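# Open the fridge door wide and leave it open

## Task

Swing the refrigerator door open to a wide angle and have it remain open by itself, without the robot holding it there at the end. The door must never be banged open or shut, and the robot must not topple or finish leaning; either of these counts as failure.

## Robot and tools

Robot: a wheeled base with a vertical column, a tilting head, and two six-joint arms (left and right), each ending in a two-finger gripper. Folded, it measures 0.73 m long, 0.62 m wide, 1.88 m tall, with its front 0.40 m ahead of the column. The base drives forward/back and turns in place; it cannot move sideways.

Frames: the base frame sits on the floor between the drive wheels under the column, x forward, y left, z up. left_hand and right_hand are reported in it, as the point where the fingers meet (tips 8 mm further). A hand's z axis runs along the fingers (quat_wxyz maps (0,0,1) onto it), its y axis across the opening. The odometry frame is the base frame as it was when the scene began.

execute_actions: arguments "actions" (a list holding zero or one action) and optional "cameras" (subset of cam_head_left, cam_head_right, cam_left_wrist, cam_right_wrist, nav_camera, or "all"; null or omitted means all, [] means none). An action may contain "base", "joints", or both, plus optional "speeds"; its parts start together. "base" holds exactly one relative command: {"translate_m": d}, a straight drive of d metres from the current spot, forward positive, range -3 to 3; or {"rotate_rad": d}, a turn in place of d radians, left/counter-clockwise positive, range -3.2 to 3.2. "joints" is a single dictionary covering both arms and the head, keyed by joint name, each value an absolute target: head_tilt_rad (-0.61 to 1.308, positive tilts down, 0 about level); left_joint1_rad..left_joint6_rad and right_joint1_rad..right_joint6_rad in radians (joint1 -2.879 to 2.879; joint2 0 to 3.141; joint3 0 to 3.019; joint4 -1.692 to 1.57; joint5 -1.57 to 1.57, swings the hand sideways, positive to the robot's right; joint6 -2.094 to 2.094, rolls the hand, positive clockwise seen from behind); left_gripper_m and right_gripper_m as fingertip gap in metres, 0 to 0.093. Done tolerances: head 0.03, joints 1-6 0.045, 0.14, 0.09, 0.055, 0.03, 0.035, gripper 0.003. "speeds" caps top speed for this action only: translate_m 0.05-0.8 m/s, rotate_rad 0.1-1 rad/s (defaults are the maxima); a base move needing more than 8.667 s is refused. Unknown keys or out-of-range numbers reject the whole call. Omitted joints or base may keep pushing to earlier targets. An empty list just reports state and pictures. One action runs at most 15 s.

Arm geometry (approximate): with joint1 at -1.57 (left) or 1.57 (right) and joints 5, 6 at 0, the arm lies in a forward vertical plane 0.23 m beside the column. Let a = j2 - 0.35, b = 1.05 + j2 - j3, c = b - j4 (c = 1.57 is fingers straight down). The hand point is then 0.12 + 0.39 sin a + 0.38 cos b + 0.25 cos c m ahead and 1.46 + 0.39 cos a - 0.38 sin b - 0.25 sin c m up; e.g. j2, j3, j4 = 0.93, 0.78, 0.14 gives 0.60 m ahead, 1.21 m up. Real hands sit up to ~5 cm lower and nearer the column (more under load). Reach is about 1 m from the shoulder, lowest ~0.47 m up; the floor is out of reach. Targets within ~0.03 rad (0.08 for joints 2, 3) of the current reading may not move anything. Arm speed cannot be lowered; to touch gently, step about 0.05 rad per call from the previous target.

Gripper: fingers 7 cm long; outer span is 1 cm more than the opening at the tips, 5 cm more at the base; body 10 cm wide, 7 cm thick. To grip, command a gap smaller than the object (off_target is then expected). A reading 0.002 m or more above target means something is held.

Result lines: base_status and joint_status tell how each motion ended: done, off_target (rested away from target, may still push), contact_stop (base only: a wheel stalled), time_out, not_followed / joint command not followed (a safety check withheld an arm's targets for nearing the other arm, the body, or an object; back the moved joints off by 0.05 rad or more, or drive away). on_its_own describes uncommanded behaviour; "held at" is a held target. base_odometry counts wheel turns only, heading -3.142 to 3.142, left positive. If turned_by_wheels and turned_by_imu differ by over ~4% and at least 0.05 rad, the base hit something or slipped. base_tilt is in degrees, forward/right positive, ~1 degree fixed bias. motor_effort lists left_wheel and right_wheel in percent (bracket = peak), positive pushes forward; out of rest range means pushing or a sill. wheel_motors_off = 1 means the wheels are switched off after ~3 s of hard pushing (2 s off, base not holding). Motor temperatures are given per arm; a MOTOR HOT warning starts at 85 °C and at 100 °C that arm goes limp (OVER-TEMPERATURE FAULT, limit_stop_at_motor_heat). A blocked arm keeps pushing and heats up; resend its reported positions as targets to relieve it.

After a contact_stop, back up 0.05 m before retrying or turning. A surface 0.30-1.20 m up can slide over the base housing and hit the column. A stop reported in one call cancels later motion calls in the same reply. The robot holds the last command while you think.

wait: {"seconds": 0 to 10}; commands nothing, returns state and pictures. zoom_image: {"camera", "region": [x0, y0, x1, y1]} pixels from top-left, at most 504 by 504, on a camera in the latest full result. finished_scene: {"scene": 1 or 2}; final, ends the current scene once the last command has been held, and reports success.

Cameras: head cameras at 1.47-1.58 m, looking down by about head_tilt_rad; straight ahead may be off-centre by up to 0.3 rad. Wrist cameras sit 0.10 m behind the fingertips, offset toward the hand's -x, looking along the fingers tilted 0.62 rad toward +x; picture right is the hand's -y. nav_camera is at the base front, 0.23 m high, roughly level.

Avoid: arms striking or pressing each other, slamming the door, hard base pushes, tipping, and dropping anything.

Each tool is called after "Request:" as name(argument=value, ...), one argument or row to a line, values as JSON.

## Session

Request:
execute_actions(
  actions=[],
)

Scene clock: 0.00 s.
Motor temperatures (°C, as the motors report them): left_arm=[24 25 26 23 26 25] | right_arm=[25 24 25 24 27 25]
base_odometry: x=+0.000 y=+0.000 heading=+0.000 (m, m, rad; odometry frame)
turned_by_wheels: +0.000 (rad since the last result)
turned_by_imu: +0.000 (rad since the last result)
base_tilt: forward=-0.6 right=-0.3 (deg)
base_status: not commanded
joint_positions: head_tilt_rad=+0.858 left_joint1_rad=-1.600 left_joint2_rad=+0.870 left_joint3_rad=+0.381 left_joint4_rad=-0.933 left_joint5_rad=-0.019 left_joint6_rad=-0.080 left_gripper_m=+0.094 right_joint1_rad=+1.575 right_joint2_rad=+0.846 right_joint3_rad=+0.419 right_joint4_rad=-0.969 right_joint5_rad=+0.000 right_joint6_rad=-0.009 right_gripper_m=+0.094
joint_status: not commanded
wheel_motors_off: 0
motor_effort: left_wheel=+3 right_wheel=+0 (%)
left_hand: x=+0.1371 y=+0.2219 z=+1.2548 quat_wxyz=(+0.434, +0.020, -0.901, -0.018) (m; base frame)
right_hand: x=+0.1567 y=-0.2245 z=+1.2559 quat_wxyz=(+0.423, +0.006, -0.906, -0.003) (m; base frame)
pictures: cam_head_left, cam_head_right, cam_left_wrist, cam_right_wrist, nav_camera
Images, in order (width x height): cam_head_left 672x504, cam_head_right 672x504, cam_left_wrist 504x504, cam_right_wrist 504x504, nav_camera 672x504.

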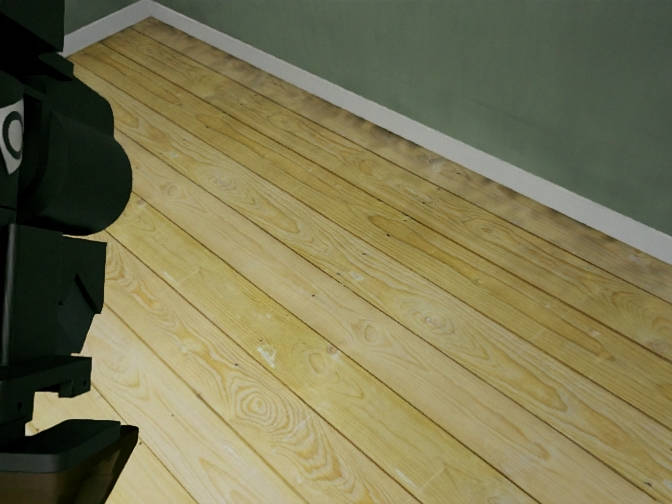

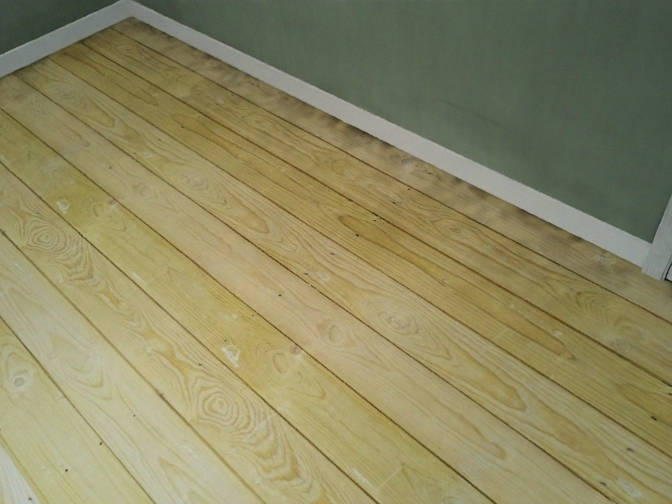

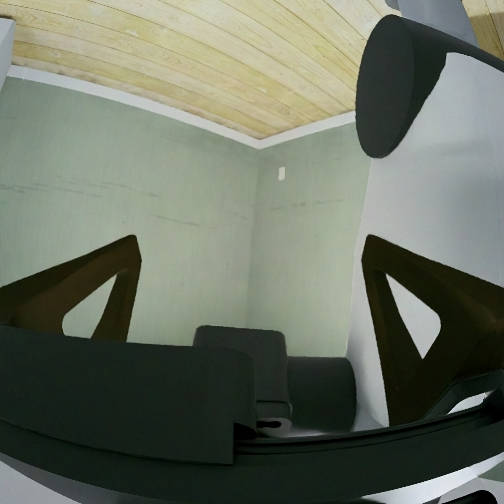

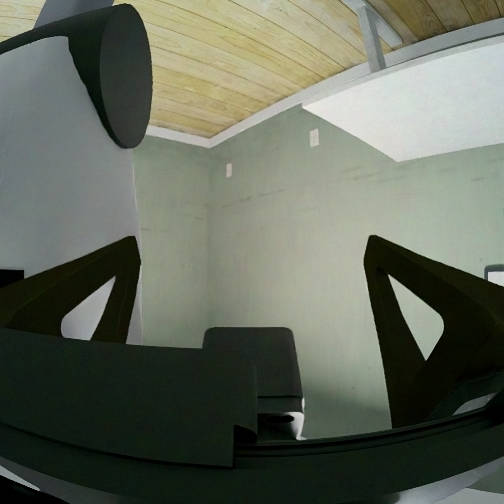

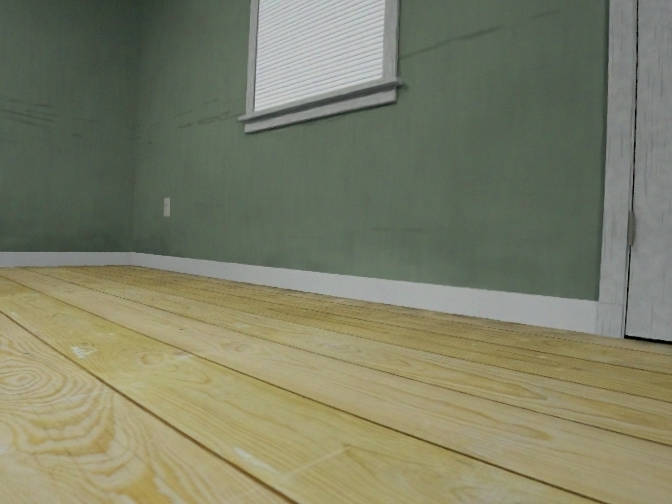

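Request:
execute_actions(
  actions=[
    {"base":{"rotate_rad":2.0},"joints":{"head_tilt_rad":0.3}},
  ],
  cameras=["cam_head_left","cam_head_right","nav_camera"],
)

Scene clock: 9.27 s.
Motor temperatures (°C, as the motors report them): left_arm=[24 25 26 23 26 25] | right_arm=[25 24 25 24 27 25]
base_odometry: x=+0.000 y=+0.000 heading=+2.000 (m, m, rad; odometry frame)
turned_by_wheels: +2.000 (rad since the last result)
turned_by_imu: +1.988 (rad since the last result)
base_tilt: forward=-0.6 right=-0.2 (deg)
base_status: done
joint_positions: head_tilt_rad=+0.319 left_joint1_rad=-1.600 left_joint2_rad=+0.870 left_joint3_rad=+0.381 left_joint4_rad=-0.933 left_joint5_rad=-0.019 left_joint6_rad=-0.080 left_gripper_m=+0.094 right_joint1_rad=+1.575 right_joint2_rad=+0.846 right_joint3_rad=+0.419 right_joint4_rad=-0.969 right_joint5_rad=+0.000 right_joint6_rad=-0.009 right_gripper_m=+0.094
joint_status: all done
wheel_motors_off: 0
motor_effort: left_wheel=-3(42) right_wheel=+3(28) (%)
left_hand: x=+0.1371 y=+0.2219 z=+1.2548 quat_wxyz=(+0.434, +0.020, -0.901, -0.018) (m; base frame)
right_hand: x=+0.1567 y=-0.2245 z=+1.2559 quat_wxyz=(+0.423, +0.006, -0.906, -0.003) (m; base frame)
pictures: cam_head_left, cam_head_right, nav_camera
Images, in order (width x height): cam_head_left 672x504, cam_head_right 672x504, nav_camera 672x504.

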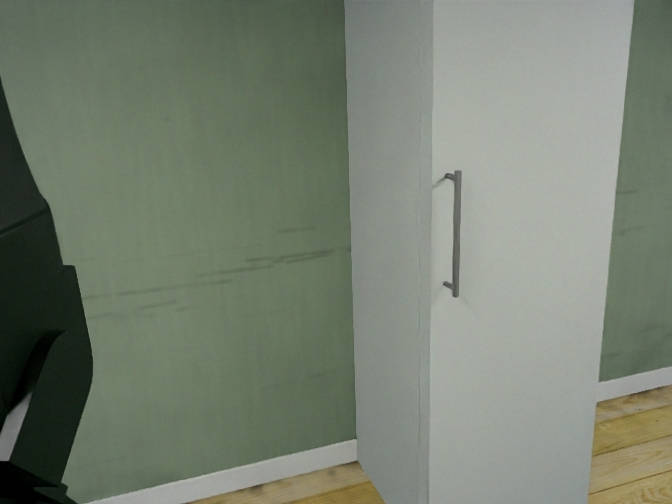

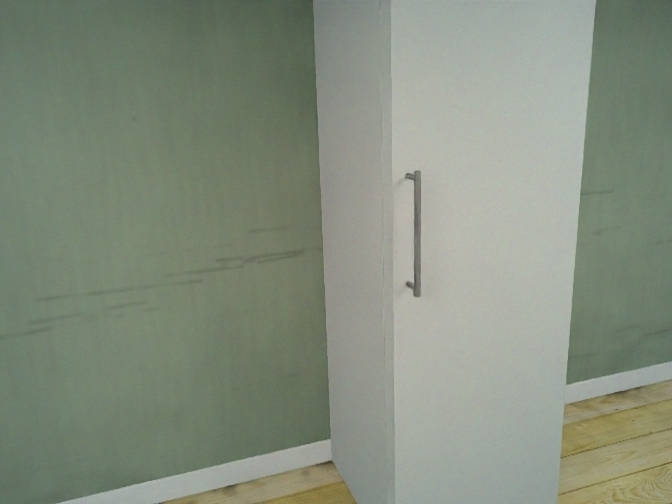

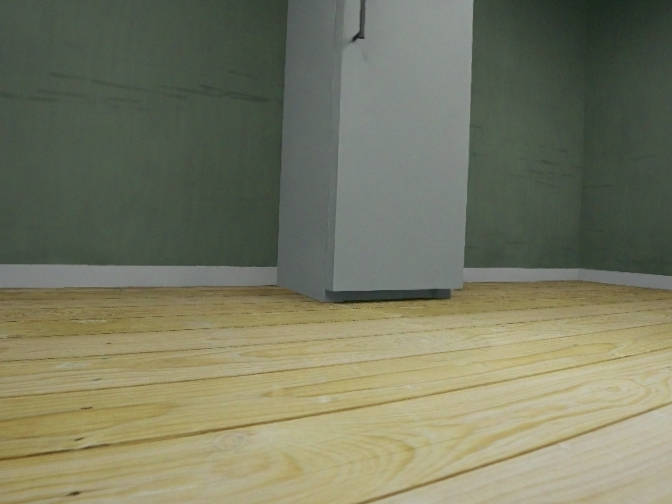

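Request:
execute_actions(
  actions=[
    {"base":{"rotate_rad":-0.25},"joints":{"right_joint2_rad":1.7,"right_joint3_rad":1.3,"right_joint4_rad":1.45}},
  ],
  cameras=["nav_camera"],
)

Request:
execute_actions(
  actions=[
    {"base":{"translate_m":0.5}},
  ],
  cameras=["cam_head_left","cam_head_right","nav_camera"],
)

Scene clock: 43.63 s.
Motor temperatures (°C, as the motors report them): left_arm=[24 25 26 23 26 25] | right_arm=[25 24 25 24 27 25]
base_odometry: x=+0.000 y=+0.000 heading=+1.750 (m, m, rad; odometry frame)
turned_by_wheels: -0.249 (rad since the last result)
turned_by_imu: -0.251 (rad since the last result)
base_tilt: forward=-0.6 right=-0.2 (deg)
base_status: done
joint_positions: head_tilt_rad=+0.319 left_joint1_rad=-1.600 left_joint2_rad=+0.870 left_joint3_rad=+0.381 left_joint4_rad=-0.933 left_joint5_rad=-0.019 left_joint6_rad=-0.080 left_gripper_m=+0.094 right_joint1_rad=+1.575 right_joint2_rad=+1.706 right_joint3_rad=+1.289 right_joint4_rad=+1.428 right_joint5_rad=+0.000 right_joint6_rad=-0.009 right_gripper_m=+0.094
joint_status: all done
wheel_motors_off: 0
motor_effort: left_wheel=+4(27) right_wheel=-5(25) (%)
left_hand: x=+0.1371 y=+0.2219 z=+1.2548 quat_wxyz=(+0.434, +0.020, -0.901, -0.018) (m; base frame)
right_hand: x=+0.7865 y=-0.2227 z=+1.1476 quat_wxyz=(-0.694, +0.003, -0.720, +0.001) (m; base frame)
pictures: nav_camera
Images, in order (width x height): nav_camera 672x504.

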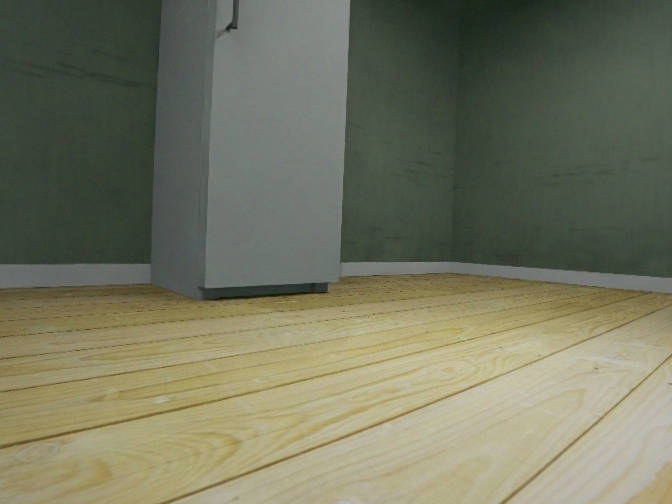

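Scene clock: 46.17 s.
Motor temperatures (°C, as the motors report them): left_arm=[24 25 26 23 26 25] | right_arm=[25 25 25 24 27 25]
base_odometry: x=-0.089 y=+0.492 heading=+1.751 (m, m, rad; odometry frame)
turned_by_wheels: +0.001 (rad since the last result)
turned_by_imu: -0.001 (rad since the last result)
base_tilt: forward=-0.6 right=-0.3 (deg)
base_status: done
joint_positions: head_tilt_rad=+0.319 left_joint1_rad=-1.600 left_joint2_rad=+0.870 left_joint3_rad=+0.381 left_joint4_rad=-0.933 left_joint5_rad=-0.019 left_joint6_rad=-0.080 left_gripper_m=+0.094 right_joint1_rad=+1.575 right_joint2_rad=+1.706 right_joint3_rad=+1.291 right_joint4_rad=+1.428 right_joint5_rad=+0.000 right_joint6_rad=-0.009 right_gripper_m=+0.094
joint_status: not commanded
wheel_motors_off: 0
motor_effort: left_wheel=-1(69) right_wheel=-2(58) (%)
left_hand: x=+0.1371 y=+0.2219 z=+1.2548 quat_wxyz=(+0.434, +0.020, -0.901, -0.018) (m; base frame)
right_hand: x=+0.7874 y=-0.2227 z=+1.1483 quat_wxyz=(-0.695, +0.003, -0.719, +0.001) (m; base frame)
pictures: cam_head_left, cam_head_right, nav_camera
Images, in order (width x height): cam_head_left 672x504, cam_head_right 672x504, nav_camera 672x504.

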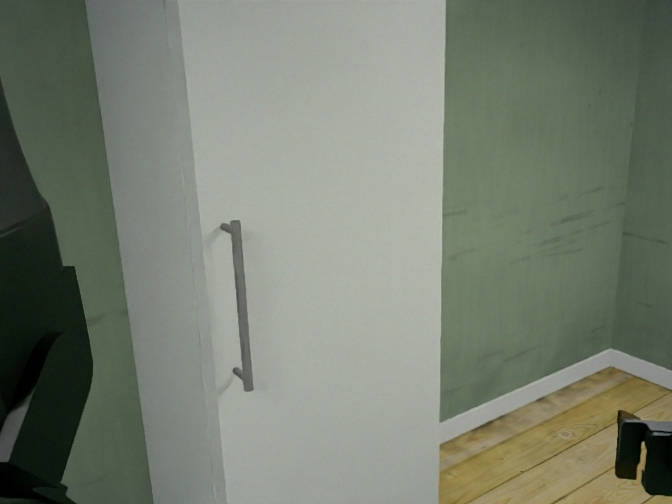

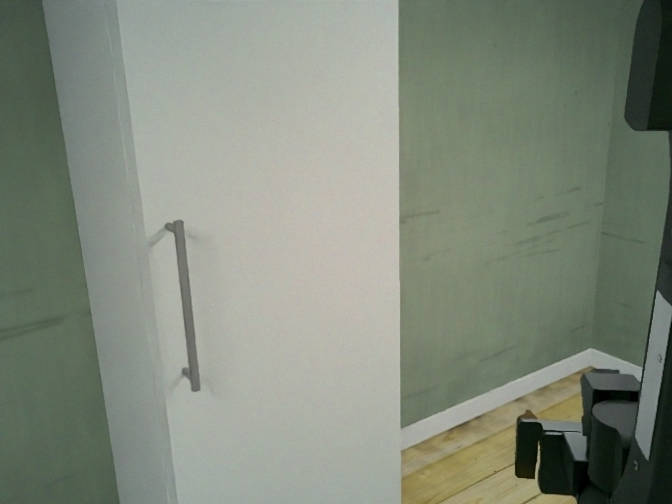

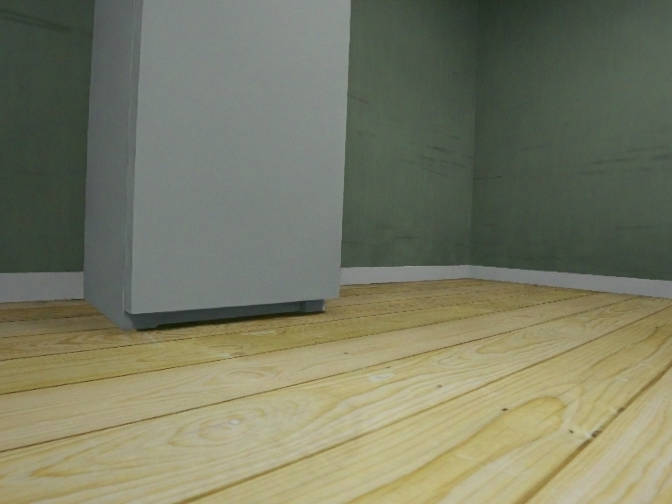

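Request:
execute_actions(
  actions=[
    {"base":{"translate_m":0.43},"joints":{"head_tilt_rad":0.5}},
  ],
  cameras=[],
)

Request:
execute_actions(
  actions=[
    {"base":{"rotate_rad":0.66},"speeds":{"rotate_rad":0.7}},
  ],
  cameras=["cam_head_left","cam_head_right","nav_camera","cam_right_wrist"],
)

Scene clock: 66.67 s.
Motor temperatures (°C, as the motors report them): left_arm=[24 25 26 23 26 25] | right_arm=[25 27 25 25 27 25]
base_odometry: x=-0.166 y=+0.915 heading=+1.752 (m, m, rad; odometry frame)
turned_by_wheels: +0.001 (rad since the last result)
turned_by_imu: -0.002 (rad since the last result)
base_tilt: forward=-0.5 right=-0.4 (deg)
base_status: done
joint_positions: head_tilt_rad=+0.504 left_joint1_rad=-1.600 left_joint2_rad=+0.870 left_joint3_rad=+0.380 left_joint4_rad=-0.933 left_joint5_rad=-0.019 left_joint6_rad=-0.080 left_gripper_m=+0.094 right_joint1_rad=+1.575 right_joint2_rad=+1.706 right_joint3_rad=+1.294 right_joint4_rad=+1.428 right_joint5_rad=+0.000 right_joint6_rad=-0.009 right_gripper_m=+0.094
joint_status: all done
wheel_motors_off: 0
motor_effort: left_wheel=+1(45) right_wheel=-3(52) (%)
left_hand: x=+0.1369 y=+0.2220 z=+1.2548 quat_wxyz=(+0.434, +0.020, -0.900, -0.018) (m; base frame)
right_hand: x=+0.7883 y=-0.2227 z=+1.1489 quat_wxyz=(-0.696, +0.003, -0.718, +0.001) (m; base frame)
pictures: none
No camera images: the call's "cameras" was empty. Leave "cameras" out to get every camera's image.

Scene clock: 68.67 s.
Motor temperatures (°C, as the motors report them): left_arm=[24 25 26 23 26 25] | right_arm=[25 27 25 25 27 25]
base_odometry: x=-0.166 y=+0.915 heading=+2.411 (m, m, rad; odometry frame)
turned_by_wheels: +0.659 (rad since the last result)
turned_by_imu: +0.652 (rad since the last result)
base_tilt: forward=-0.6 right=-0.3 (deg)
base_status: done
joint_positions: head_tilt_rad=+0.504 left_joint1_rad=-1.600 left_joint2_rad=+0.870 left_joint3_rad=+0.380 left_joint4_rad=-0.933 left_joint5_rad=-0.019 left_joint6_rad=-0.080 left_gripper_m=+0.094 right_joint1_rad=+1.575 right_joint2_rad=+1.706 right_joint3_rad=+1.294 right_joint4_rad=+1.428 right_joint5_rad=+0.000 right_joint6_rad=-0.009 right_gripper_m=+0.094
joint_status: not commanded
wheel_motors_off: 0
motor_effort: left_wheel=-2(56) right_wheel=+2(42) (%)
left_hand: x=+0.1369 y=+0.2220 z=+1.2548 quat_wxyz=(+0.434, +0.020, -0.900, -0.018) (m; base frame)
right_hand: x=+0.7883 y=-0.2227 z=+1.1489 quat_wxyz=(-0.696, +0.003, -0.718, +0.001) (m; base frame)
pictures: cam_head_left, cam_head_right, cam_right_wrist, nav_camera
Images, in order (width x height): cam_head_left 672x504, cam_head_right 672x504, cam_right_wrist 504x504, nav_camera 672x504.

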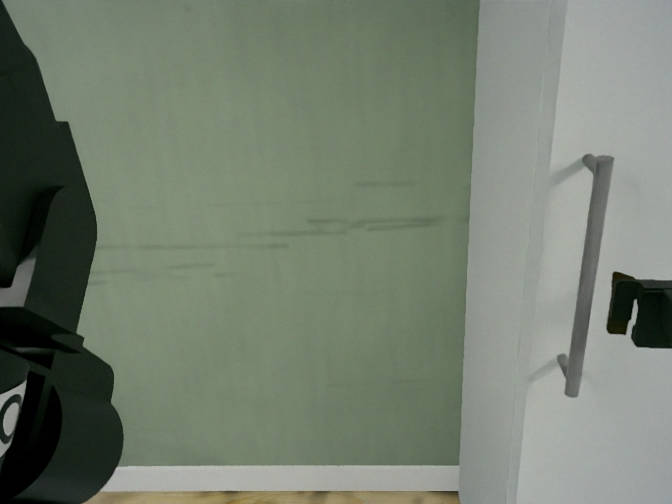

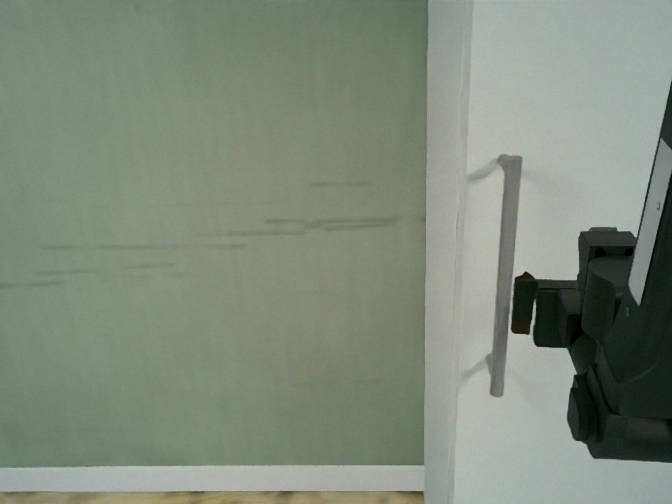

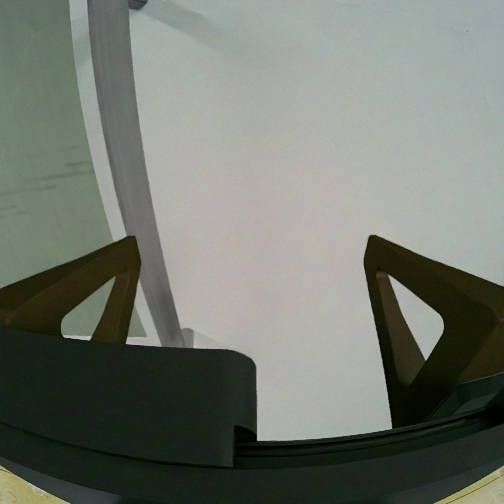

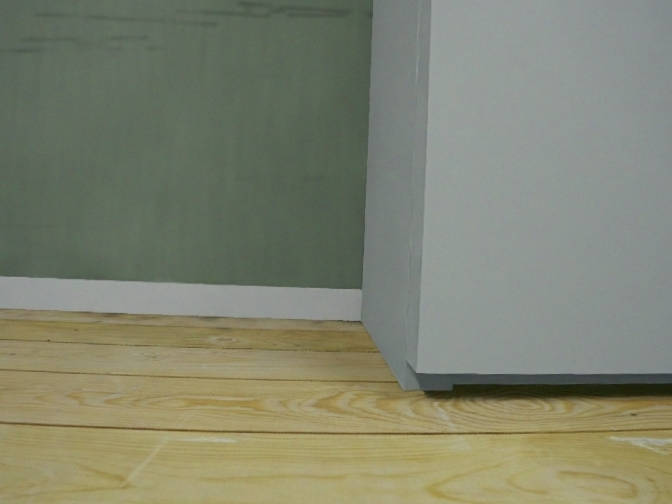

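Request:
execute_actions(
  actions=[
    {"base":{"rotate_rad":0.085},"speeds":{"rotate_rad":0.3}},
  ],
  cameras=["cam_head_right","cam_right_wrist"],
)

Request:
execute_actions(
  actions=[
    {"base":{"translate_m":0.05},"speeds":{"translate_m":0.1}},
  ],
  cameras=["cam_head_right","cam_right_wrist"],
)

Scene clock: 82.00 s.
Motor temperatures (°C, as the motors report them): left_arm=[24 26 26 23 26 25] | right_arm=[25 27 25 25 27 25]
base_odometry: x=-0.166 y=+0.915 heading=+2.496 (m, m, rad; odometry frame)
turned_by_wheels: +0.084 (rad since the last result)
turned_by_imu: +0.083 (rad since the last result)
base_tilt: forward=-0.7 right=-0.2 (deg)
base_status: done
joint_positions: head_tilt_rad=+0.504 left_joint1_rad=-1.600 left_joint2_rad=+0.870 left_joint3_rad=+0.380 left_joint4_rad=-0.933 left_joint5_rad=-0.019 left_joint6_rad=-0.080 left_gripper_m=+0.094 right_joint1_rad=+1.575 right_joint2_rad=+1.706 right_joint3_rad=+1.294 right_joint4_rad=+1.428 right_joint5_rad=+0.000 right_joint6_rad=-0.009 right_gripper_m=+0.094
joint_status: not commanded
wheel_motors_off: 0
motor_effort: left_wheel=-3(30) right_wheel=+2(29) (%)
left_hand: x=+0.1369 y=+0.2220 z=+1.2548 quat_wxyz=(+0.434, +0.020, -0.900, -0.018) (m; base frame)
right_hand: x=+0.7883 y=-0.2227 z=+1.1489 quat_wxyz=(-0.696, +0.003, -0.718, +0.001) (m; base frame)
pictures: cam_head_right, cam_right_wrist
Images, in order (width x height): cam_head_right 672x504, cam_right_wrist 504x504.

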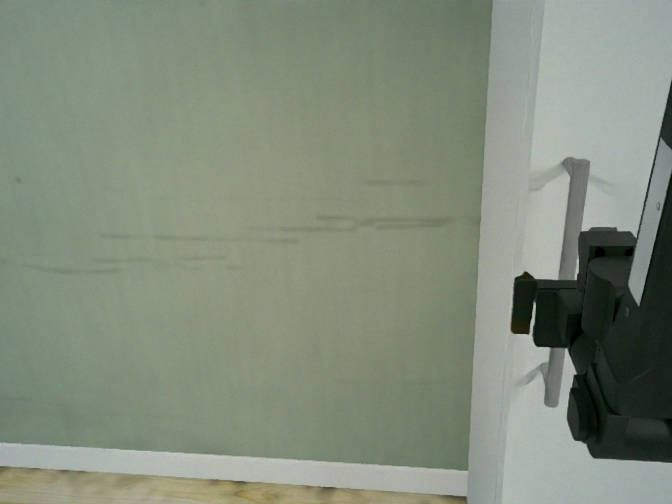

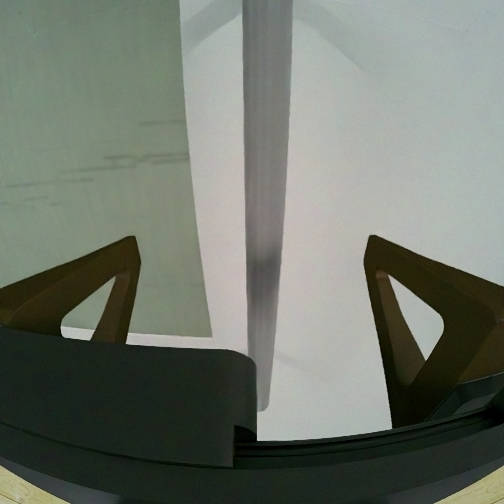

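Scene clock: 83.40 s.
Motor temperatures (°C, as the motors report them): left_arm=[24 26 26 23 26 25] | right_arm=[25 27 25 25 27 25]
base_odometry: x=-0.206 y=+0.945 heading=+2.496 (m, m, rad; odometry frame)
turned_by_wheels: +0.001 (rad since the last result)
turned_by_imu: +0.000 (rad since the last result)
base_tilt: forward=-0.6 right=-0.3 (deg)
base_status: done
joint_positions: head_tilt_rad=+0.505 left_joint1_rad=-1.600 left_joint2_rad=+0.870 left_joint3_rad=+0.378 left_joint4_rad=-0.933 left_joint5_rad=-0.019 left_joint6_rad=-0.080 left_gripper_m=+0.094 right_joint1_rad=+1.575 right_joint2_rad=+1.706 right_joint3_rad=+1.294 right_joint4_rad=+1.428 right_joint5_rad=+0.000 right_joint6_rad=-0.009 right_gripper_m=+0.094
joint_status: not commanded
wheel_motors_off: 0
motor_effort: left_wheel=+2(53) right_wheel=+0(63) (%)
left_hand: x=+0.1356 y=+0.2220 z=+1.2552 quat_wxyz=(+0.435, +0.020, -0.900, -0.018) (m; base frame)
right_hand: x=+0.7886 y=-0.2227 z=+1.1492 quat_wxyz=(-0.696, +0.003, -0.718, +0.001) (m; base frame)
pictures: cam_head_right, cam_right_wrist
Images, in order (width x height): cam_head_right 672x504, cam_right_wrist 504x504.

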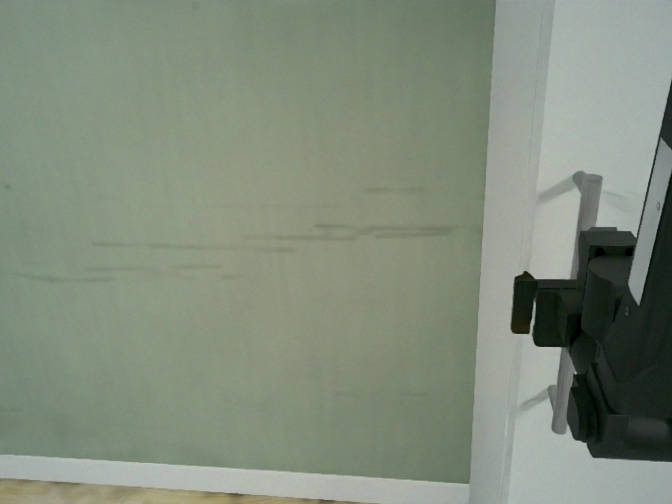

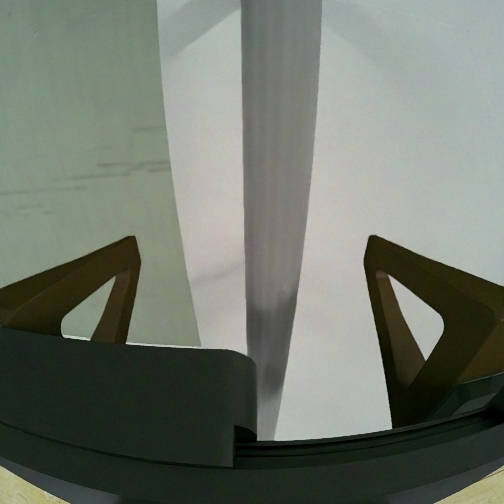

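Request:
execute_actions(
  actions=[
    {"joints":{"right_gripper_m":0.0}},
  ],
  cameras=["cam_right_wrist"],
)

Request:
execute_actions(
  actions=[
    {"base":{"translate_m":-0.15},"speeds":{"translate_m":0.07}},
  ],
  cameras=["cam_head_left","cam_right_wrist","nav_camera"],
)

Scene clock: 95.47 s.
Motor temperatures (°C, as the motors report them): left_arm=[24 26 26 23 26 25] | right_arm=[25 27 25 25 27 25]
base_odometry: x=-0.206 y=+0.945 heading=+2.496 (m, m, rad; odometry frame)
turned_by_wheels: +0.000 (rad since the last result)
turned_by_imu: -0.001 (rad since the last result)
base_tilt: forward=-0.6 right=-0.3 (deg)
base_status: not commanded
joint_positions: head_tilt_rad=+0.505 left_joint1_rad=-1.600 left_joint2_rad=+0.870 left_joint3_rad=+0.378 left_joint4_rad=-0.933 left_joint5_rad=-0.019 left_joint6_rad=-0.080 left_gripper_m=+0.094 right_joint1_rad=+1.566 right_joint2_rad=+1.706 right_joint3_rad=+1.294 right_joint4_rad=+1.428 right_joint5_rad=+0.006 right_joint6_rad=-0.006 right_gripper_m=+0.017
joint_status: right_gripper_m off_target (ended at +0.017, target +0.000)
wheel_motors_off: 0
motor_effort: left_wheel=+2(0) right_wheel=+0(1) (%)
left_hand: x=+0.1356 y=+0.2220 z=+1.2552 quat_wxyz=(+0.435, +0.020, -0.900, -0.018) (m; base frame)
right_hand: x=+0.7886 y=-0.2294 z=+1.1492 quat_wxyz=(-0.696, +0.001, -0.718, +0.006) (m; base frame)
pictures: cam_right_wrist
Images, in order (width x height): cam_right_wrist 504x504.

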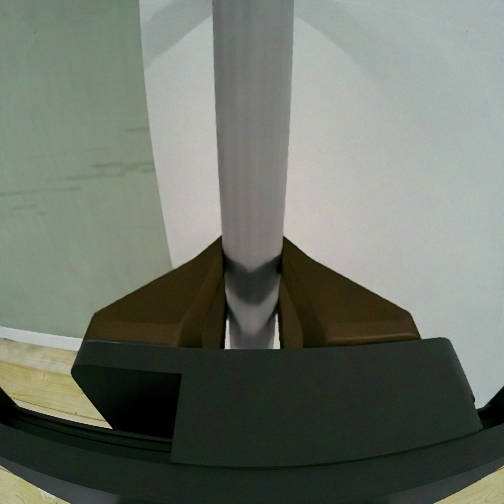

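Scene clock: 98.50 s.
Motor temperatures (°C, as the motors report them): left_arm=[24 26 26 23 26 25] | right_arm=[25 27 25 25 27 25]
base_odometry: x=-0.087 y=+0.855 heading=+2.498 (m, m, rad; odometry frame)
turned_by_wheels: +0.001 (rad since the last result)
turned_by_imu: +0.000 (rad since the last result)
base_tilt: forward=-0.5 right=-0.2 (deg)
base_status: done
joint_positions: head_tilt_rad=+0.505 left_joint1_rad=-1.600 left_joint2_rad=+0.870 left_joint3_rad=+0.378 left_joint4_rad=-0.933 left_joint5_rad=-0.019 left_joint6_rad=-0.080 left_gripper_m=+0.094 right_joint1_rad=+1.566 right_joint2_rad=+1.699 right_joint3_rad=+1.301 right_joint4_rad=+1.425 right_joint5_rad=+0.004 right_joint6_rad=-0.005 right_gripper_m=+0.000
joint_status: not commanded
wheel_motors_off: 0
on_its_own: right_gripper_m moved -0.017 to your old target +0.000
motor_effort: left_wheel=+0(75) right_wheel=-2(54) (%)
left_hand: x=+0.1358 y=+0.2220 z=+1.2552 quat_wxyz=(+0.435, +0.020, -0.900, -0.018) (m; base frame)
right_hand: x=+0.7930 y=-0.2290 z=+1.1548 quat_wxyz=(-0.699, +0.001, -0.715, +0.005) (m; base frame)
pictures: cam_head_left, cam_right_wrist, nav_camera
Images, in order (width x height): cam_head_left 672x504, cam_right_wrist 504x504, nav_camera 672x504.

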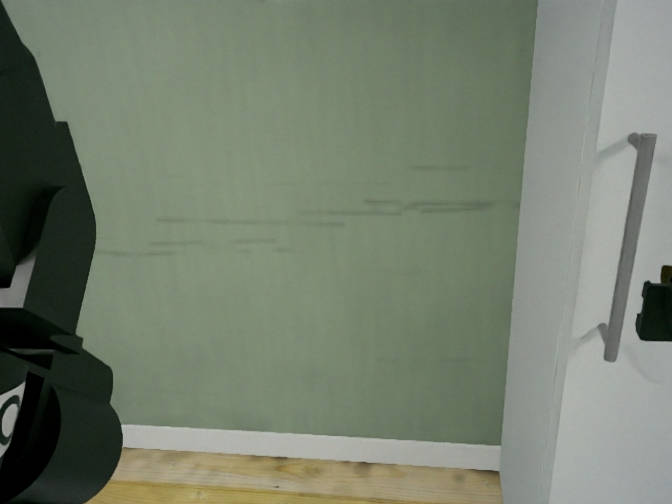

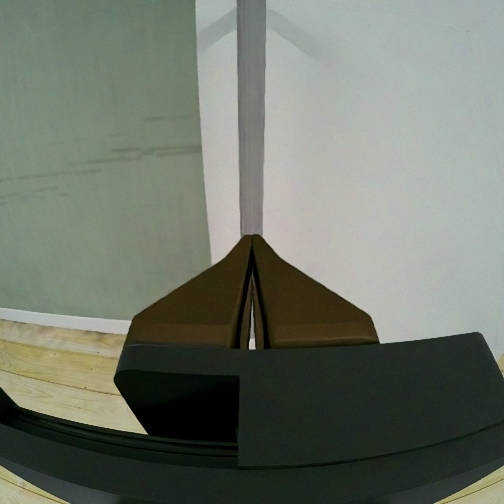

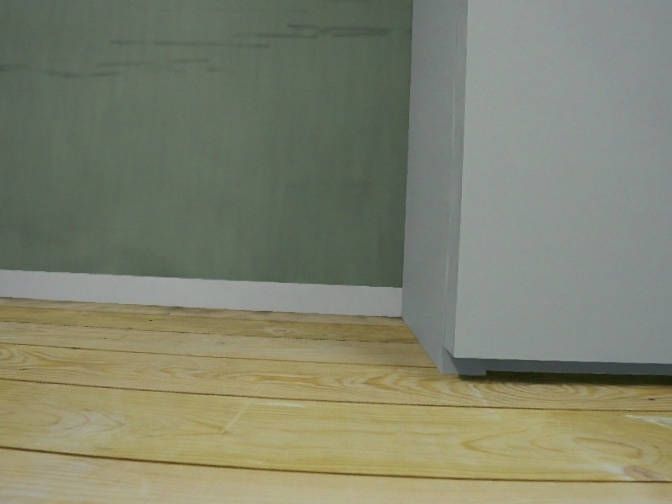

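Request:
execute_actions(
  actions=[
    {"base":{"rotate_rad":0.25},"joints":{"right_gripper_m":0.093,"right_joint5_rad":1.2}},
  ],
  cameras=["cam_head_right","cam_right_wrist"],
)

Scene clock: 122.23 s.
Motor temperatures (°C, as the motors report them): left_arm=[24 26 26 23 26 25] | right_arm=[25 28 25 25 27 25]
base_odometry: x=-0.086 y=+0.855 heading=+2.747 (m, m, rad; odometry frame)
turned_by_wheels: +0.249 (rad since the last result)
turned_by_imu: +0.243 (rad since the last result)
base_tilt: forward=-0.6 right=-0.3 (deg)
base_status: done
joint_positions: head_tilt_rad=+0.505 left_joint1_rad=-1.600 left_joint2_rad=+0.870 left_joint3_rad=+0.378 left_joint4_rad=-0.933 left_joint5_rad=-0.019 left_joint6_rad=-0.080 left_gripper_m=+0.094 right_joint1_rad=+1.569 right_joint2_rad=+1.699 right_joint3_rad=+1.301 right_joint4_rad=+1.425 right_joint5_rad=+1.196 right_joint6_rad=-0.005 right_gripper_m=+0.093
joint_status: all done
wheel_motors_off: 0
motor_effort: left_wheel=+1(51) right_wheel=+3(55) (%)
left_hand: x=+0.1358 y=+0.2220 z=+1.2552 quat_wxyz=(+0.435, +0.020, -0.900, -0.018) (m; base frame)
right_hand: x=+0.6839 y=-0.3864 z=+1.1573 quat_wxyz=(-0.577, -0.392, -0.591, +0.405) (m; base frame)
pictures: cam_head_right, cam_right_wrist
Images, in order (width x height): cam_head_right 672x504, cam_right_wrist 504x504.

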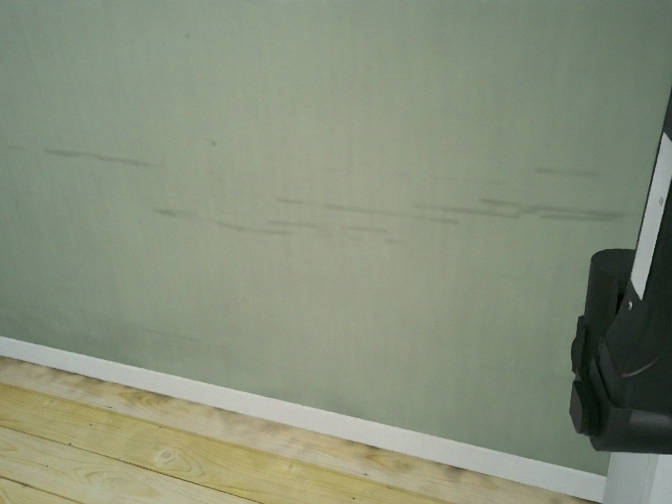

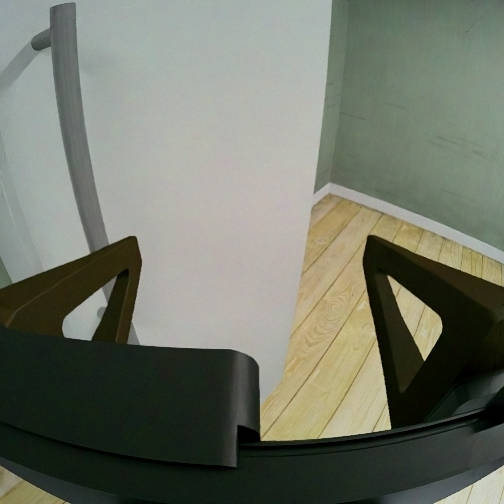

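Request:
execute_actions(
  actions=[
    {"base":{"rotate_rad":-0.05}},
  ],
  cameras=[],
)

Request:
execute_actions(
  actions=[
    {"base":{"translate_m":0.15},"speeds":{"translate_m":0.15}},
  ],
  cameras=["cam_right_wrist"],
)

Scene clock: 137.43 s.
Motor temperatures (°C, as the motors report them): left_arm=[24 26 26 23 26 25] | right_arm=[25 28 25 25 27 25]
base_odometry: x=-0.086 y=+0.855 heading=+2.698 (m, m, rad; odometry frame)
turned_by_wheels: -0.049 (rad since the last result)
turned_by_imu: -0.051 (rad since the last result)
base_tilt: forward=-0.5 right=-0.3 (deg)
base_status: done
joint_positions: head_tilt_rad=+0.505 left_joint1_rad=-1.600 left_joint2_rad=+0.870 left_joint3_rad=+0.378 left_joint4_rad=-0.933 left_joint5_rad=-0.019 left_joint6_rad=-0.080 left_gripper_m=+0.094 right_joint1_rad=+1.570 right_joint2_rad=+1.699 right_joint3_rad=+1.301 right_joint4_rad=+1.425 right_joint5_rad=+1.197 right_joint6_rad=-0.005 right_gripper_m=+0.093
joint_status: not commanded
wheel_motors_off: 0
motor_effort: left_wheel=-1(15) right_wheel=-2(33) (%)
left_hand: x=+0.1358 y=+0.2220 z=+1.2552 quat_wxyz=(+0.435, +0.020, -0.900, -0.018) (m; base frame)
right_hand: x=+0.6839 y=-0.3860 z=+1.1572 quat_wxyz=(-0.577, -0.392, -0.591, +0.404) (m; base frame)
pictures: none
No camera images: the call's "cameras" was empty. Leave "cameras" out to get every camera's image.

Scene clock: 139.40 s.
Motor temperatures (°C, as the motors report them): left_arm=[24 26 26 23 26 25] | right_arm=[25 28 25 25 27 25]
base_odometry: x=-0.222 y=+0.919 heading=+2.699 (m, m, rad; odometry frame)
turned_by_wheels: +0.002 (rad since the last result)
turned_by_imu: +0.001 (rad since the last result)
base_tilt: forward=-0.6 right=-0.2 (deg)
base_status: done
joint_positions: head_tilt_rad=+0.505 left_joint1_rad=-1.600 left_joint2_rad=+0.870 left_joint3_rad=+0.380 left_joint4_rad=-0.933 left_joint5_rad=-0.019 left_joint6_rad=-0.080 left_gripper_m=+0.094 right_joint1_rad=+1.570 right_joint2_rad=+1.699 right_joint3_rad=+1.301 right_joint4_rad=+1.426 right_joint5_rad=+1.198 right_joint6_rad=-0.005 right_gripper_m=+0.093
joint_status: not commanded
wheel_motors_off: 0
motor_effort: left_wheel=+3(56) right_wheel=-2(69) (%)
left_hand: x=+0.1364 y=+0.2220 z=+1.2550 quat_wxyz=(+0.435, +0.020, -0.900, -0.018) (m; base frame)
right_hand: x=+0.6841 y=-0.3861 z=+1.1575 quat_wxyz=(-0.577, -0.393, -0.591, +0.404) (m; base frame)
pictures: cam_right_wrist
Images, in order (width x height): cam_right_wrist 504x504.

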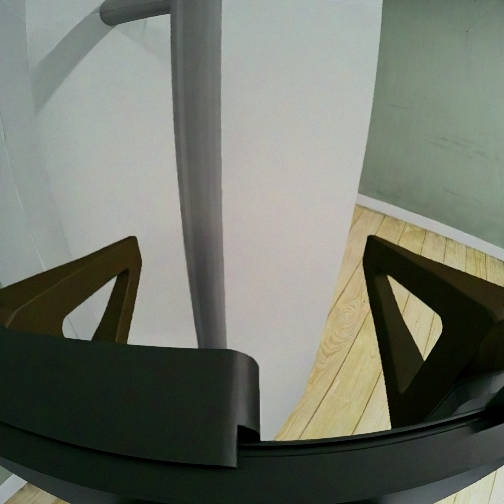

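Request:
execute_actions(
  actions=[
    {"base":{"translate_m":0.02},"joints":{"right_joint1_rad":1.46}},
  ],
  cameras=["cam_right_wrist"],
)

Scene clock: 147.33 s.
Motor temperatures (°C, as the motors report them): left_arm=[24 26 26 23 26 25] | right_arm=[25 28 25 25 27 25]
base_odometry: x=-0.240 y=+0.928 heading=+2.701 (m, m, rad; odometry frame)
turned_by_wheels: +0.001 (rad since the last result)
turned_by_imu: +0.000 (rad since the last result)
base_tilt: forward=-0.6 right=-0.3 (deg)
base_status: done
joint_positions: head_tilt_rad=+0.505 left_joint1_rad=-1.600 left_joint2_rad=+0.870 left_joint3_rad=+0.381 left_joint4_rad=-0.933 left_joint5_rad=-0.019 left_joint6_rad=-0.080 left_gripper_m=+0.094 right_joint1_rad=+1.447 right_joint2_rad=+1.699 right_joint3_rad=+1.301 right_joint4_rad=+1.429 right_joint5_rad=+1.198 right_joint6_rad=-0.005 right_gripper_m=+0.093
joint_status: all done
wheel_motors_off: 0
motor_effort: left_wheel=+2(52) right_wheel=-2(65) (%)
left_hand: x=+0.1371 y=+0.2219 z=+1.2548 quat_wxyz=(+0.434, +0.020, -0.901, -0.018) (m; base frame)
right_hand: x=+0.6721 y=-0.4533 z=+1.1786 quat_wxyz=(-0.586, -0.380, -0.555, +0.452) (m; base frame)
pictures: cam_right_wrist
Images, in order (width x height): cam_right_wrist 504x504.

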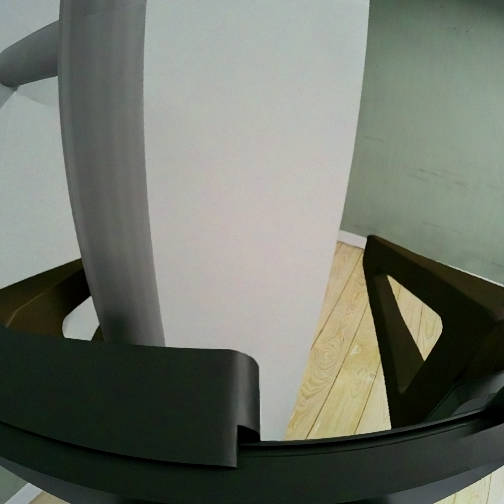

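Hooked. Close while moving forward 3.5 cm.

Request:
execute_actions(
  actions=[
    {"base":{"translate_m":0.035},"joints":{"right_gripper_m":0}},
  ],
  cameras=["cam_right_wrist"],
)

Request:
execute_actions(
  actions=[
    {"base":{"translate_m":-0.12},"speeds":{"translate_m":0.06}},
  ],
  cameras=["cam_right_wrist","nav_camera"],
)

Scene clock: 154.10 s.
Motor temperatures (°C, as the motors report them): left_arm=[24 26 26 23 26 25] | right_arm=[25 28 25 25 27 25]
base_odometry: x=-0.272 y=+0.943 heading=+2.702 (m, m, rad; odometry frame)
turned_by_wheels: +0.001 (rad since the last result)
turned_by_imu: +0.000 (rad since the last result)
base_tilt: forward=-0.5 right=-0.2 (deg)
base_status: done
joint_positions: head_tilt_rad=+0.505 left_joint1_rad=-1.600 left_joint2_rad=+0.870 left_joint3_rad=+0.382 left_joint4_rad=-0.933 left_joint5_rad=-0.019 left_joint6_rad=-0.080 left_gripper_m=+0.094 right_joint1_rad=+1.465 right_joint2_rad=+1.699 right_joint3_rad=+1.299 right_joint4_rad=+1.449 right_joint5_rad=+1.207 right_joint6_rad=+0.030 right_gripper_m=+0.014
joint_status: right_gripper_m off_target (ended at +0.014, target +0.000)
wheel_motors_off: 0
motor_effort: left_wheel=+4(60) right_wheel=-1(66) (%)
left_hand: x=+0.1379 y=+0.2219 z=+1.2545 quat_wxyz=(+0.433, +0.020, -0.901, -0.018) (m; base frame)
right_hand: x=+0.6718 y=-0.4441 z=+1.1775 quat_wxyz=(-0.596, -0.398, -0.546, +0.434) (m; base frame)
pictures: cam_right_wrist
Images, in order (width x height): cam_right_wrist 504x504.

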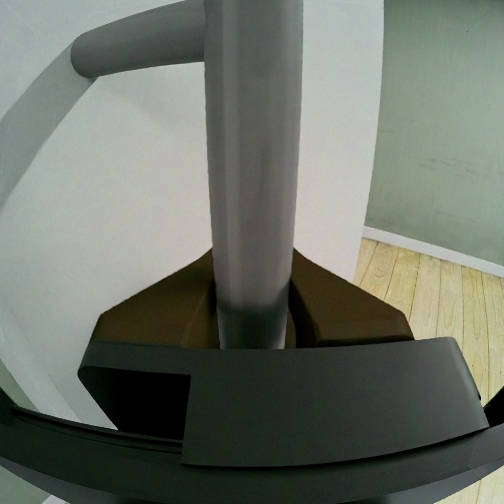

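Scene clock: 156.80 s.
Motor temperatures (°C, as the motors report them): left_arm=[24 26 26 23 26 25] | right_arm=[25 28 25 25 29 25]
base_odometry: x=-0.163 y=+0.892 heading=+2.701 (m, m, rad; odometry frame)
turned_by_wheels: -0.001 (rad since the last result)
turned_by_imu: -0.002 (rad since the last result)
base_tilt: forward=-0.6 right=-0.2 (deg)
base_status: done
joint_positions: head_tilt_rad=+0.505 left_joint1_rad=-1.600 left_joint2_rad=+0.870 left_joint3_rad=+0.378 left_joint4_rad=-0.933 left_joint5_rad=-0.019 left_joint6_rad=-0.080 left_gripper_m=+0.094 right_joint1_rad=+1.454 right_joint2_rad=+1.701 right_joint3_rad=+1.294 right_joint4_rad=+1.456 right_joint5_rad=+1.195 right_joint6_rad=+0.033 right_gripper_m=+0.014
joint_status: not commanded
wheel_motors_off: 0
motor_effort: left_wheel=-2(44) right_wheel=+1(47) (%)
left_hand: x=+0.1356 y=+0.2220 z=+1.2552 quat_wxyz=(+0.435, +0.020, -0.900, -0.018) (m; base frame)
right_hand: x=+0.6704 y=-0.4491 z=+1.1791 quat_wxyz=(-0.600, -0.394, -0.545, +0.433) (m; base frame)
pictures: cam_right_wrist, nav_camera
Images, in order (width x height): cam_right_wrist 504x504, nav_camera 672x504.

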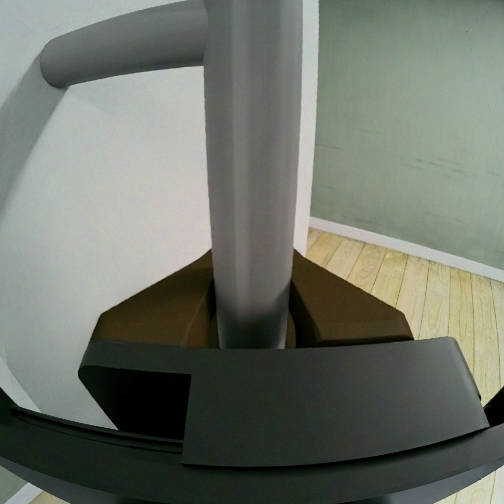

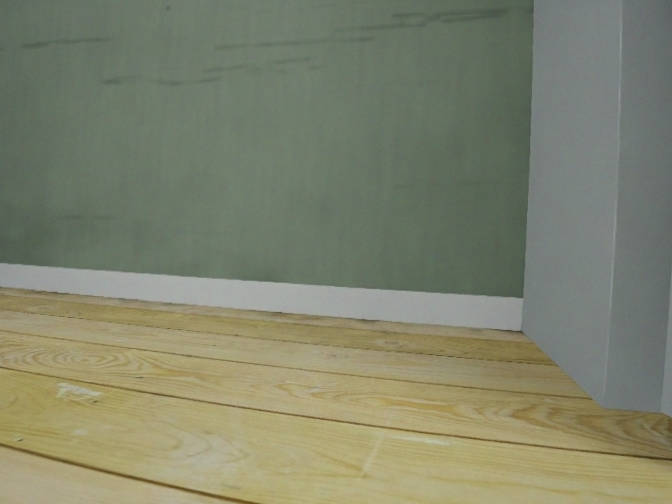

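Request:
execute_actions(
  actions=[
    {"base":{"translate_m":-0.12},"speeds":{"translate_m":0.15},"joints":{"right_joint5_rad":1.0,"right_joint1_rad":1.39,"right_joint6_rad":0.09}},
  ],
  cameras=["cam_right_wrist"],
)

Request:
execute_actions(
  actions=[
    {"base":{"translate_m":-0.12},"speeds":{"translate_m":0.15},"joints":{"right_joint5_rad":0.75,"right_joint1_rad":1.29,"right_joint6_rad":0.17}},
  ],
  cameras=["cam_right_wrist","nav_camera"],
)

Scene clock: 175.33 s.
Motor temperatures (°C, as the motors report them): left_arm=[24 26 26 23 26 25] | right_arm=[25 28 25 25 28 25]
base_odometry: x=-0.055 y=+0.841 heading=+2.702 (m, m, rad; odometry frame)
turned_by_wheels: +0.001 (rad since the last result)
turned_by_imu: -0.001 (rad since the last result)
base_tilt: forward=-0.6 right=-0.2 (deg)
base_status: done
joint_positions: head_tilt_rad=+0.505 left_joint1_rad=-1.600 left_joint2_rad=+0.870 left_joint3_rad=+0.378 left_joint4_rad=-0.933 left_joint5_rad=-0.019 left_joint6_rad=-0.080 left_gripper_m=+0.094 right_joint1_rad=+1.381 right_joint2_rad=+1.715 right_joint3_rad=+1.291 right_joint4_rad=+1.443 right_joint5_rad=+0.995 right_joint6_rad=+0.110 right_gripper_m=+0.014
joint_status: all done
wheel_motors_off: 0
motor_effort: left_wheel=-1(75) right_wheel=-3(37) (%)
left_hand: x=+0.1356 y=+0.2220 z=+1.2552 quat_wxyz=(+0.435, +0.020, -0.900, -0.018) (m; base frame)
right_hand: x=+0.6876 y=-0.4762 z=+1.1811 quat_wxyz=(-0.643, -0.343, -0.565, +0.386) (m; base frame)
pictures: cam_right_wrist
Images, in order (width x height): cam_right_wrist 504x504.

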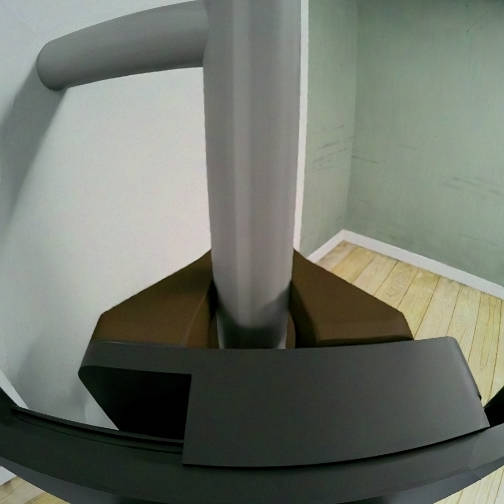

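Scene clock: 177.10 s.
Motor temperatures (°C, as the motors report them): left_arm=[24 26 26 23 26 25] | right_arm=[25 29 25 25 28 25]
base_odometry: x=+0.054 y=+0.790 heading=+2.703 (m, m, rad; odometry frame)
turned_by_wheels: +0.001 (rad since the last result)
turned_by_imu: +0.000 (rad since the last result)
base_tilt: forward=-0.6 right=-0.2 (deg)
base_status: done
joint_positions: head_tilt_rad=+0.505 left_joint1_rad=-1.600 left_joint2_rad=+0.870 left_joint3_rad=+0.378 left_joint4_rad=-0.933 left_joint5_rad=-0.019 left_joint6_rad=-0.080 left_gripper_m=+0.094 right_joint1_rad=+1.254 right_joint2_rad=+1.748 right_joint3_rad=+1.305 right_joint4_rad=+1.417 right_joint5_rad=+0.741 right_joint6_rad=+0.234 right_gripper_m=+0.014
joint_status: right_joint6_rad off_target (ended at +0.235, target +0.170); the others done
wheel_motors_off: 0
motor_effort: left_wheel=-1(40) right_wheel=-2(78) (%)
left_hand: x=+0.1354 y=+0.2220 z=+1.2553 quat_wxyz=(+0.435, +0.020, -0.900, -0.018) (m; base frame)
right_hand: x=+0.7006 y=-0.5272 z=+1.1830 quat_wxyz=(-0.682, -0.281, -0.590, +0.328) (m; base frame)
pictures: cam_right_wrist, nav_camera
Images, in order (width x height): cam_right_wrist 504x504, nav_camera 672x504.

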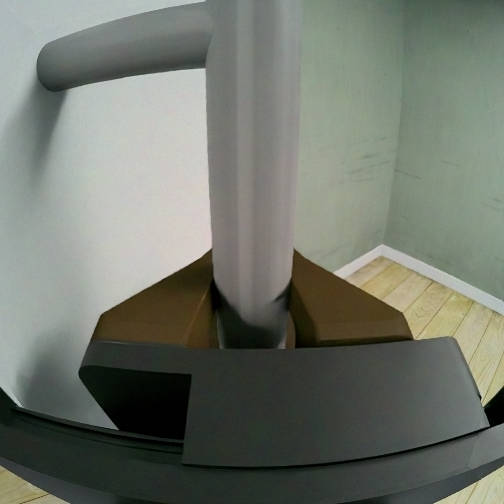

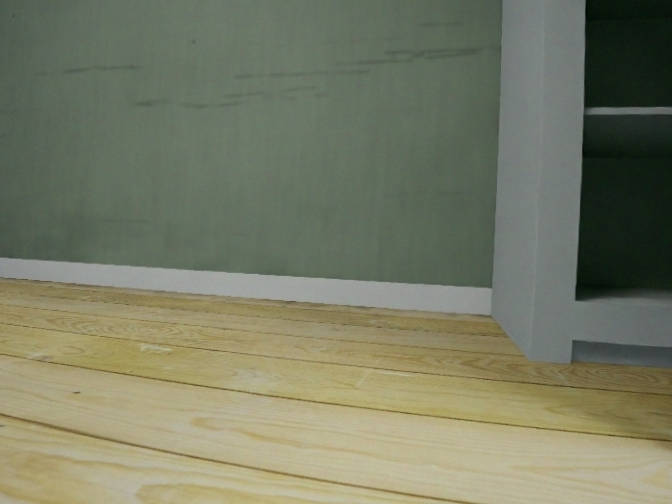

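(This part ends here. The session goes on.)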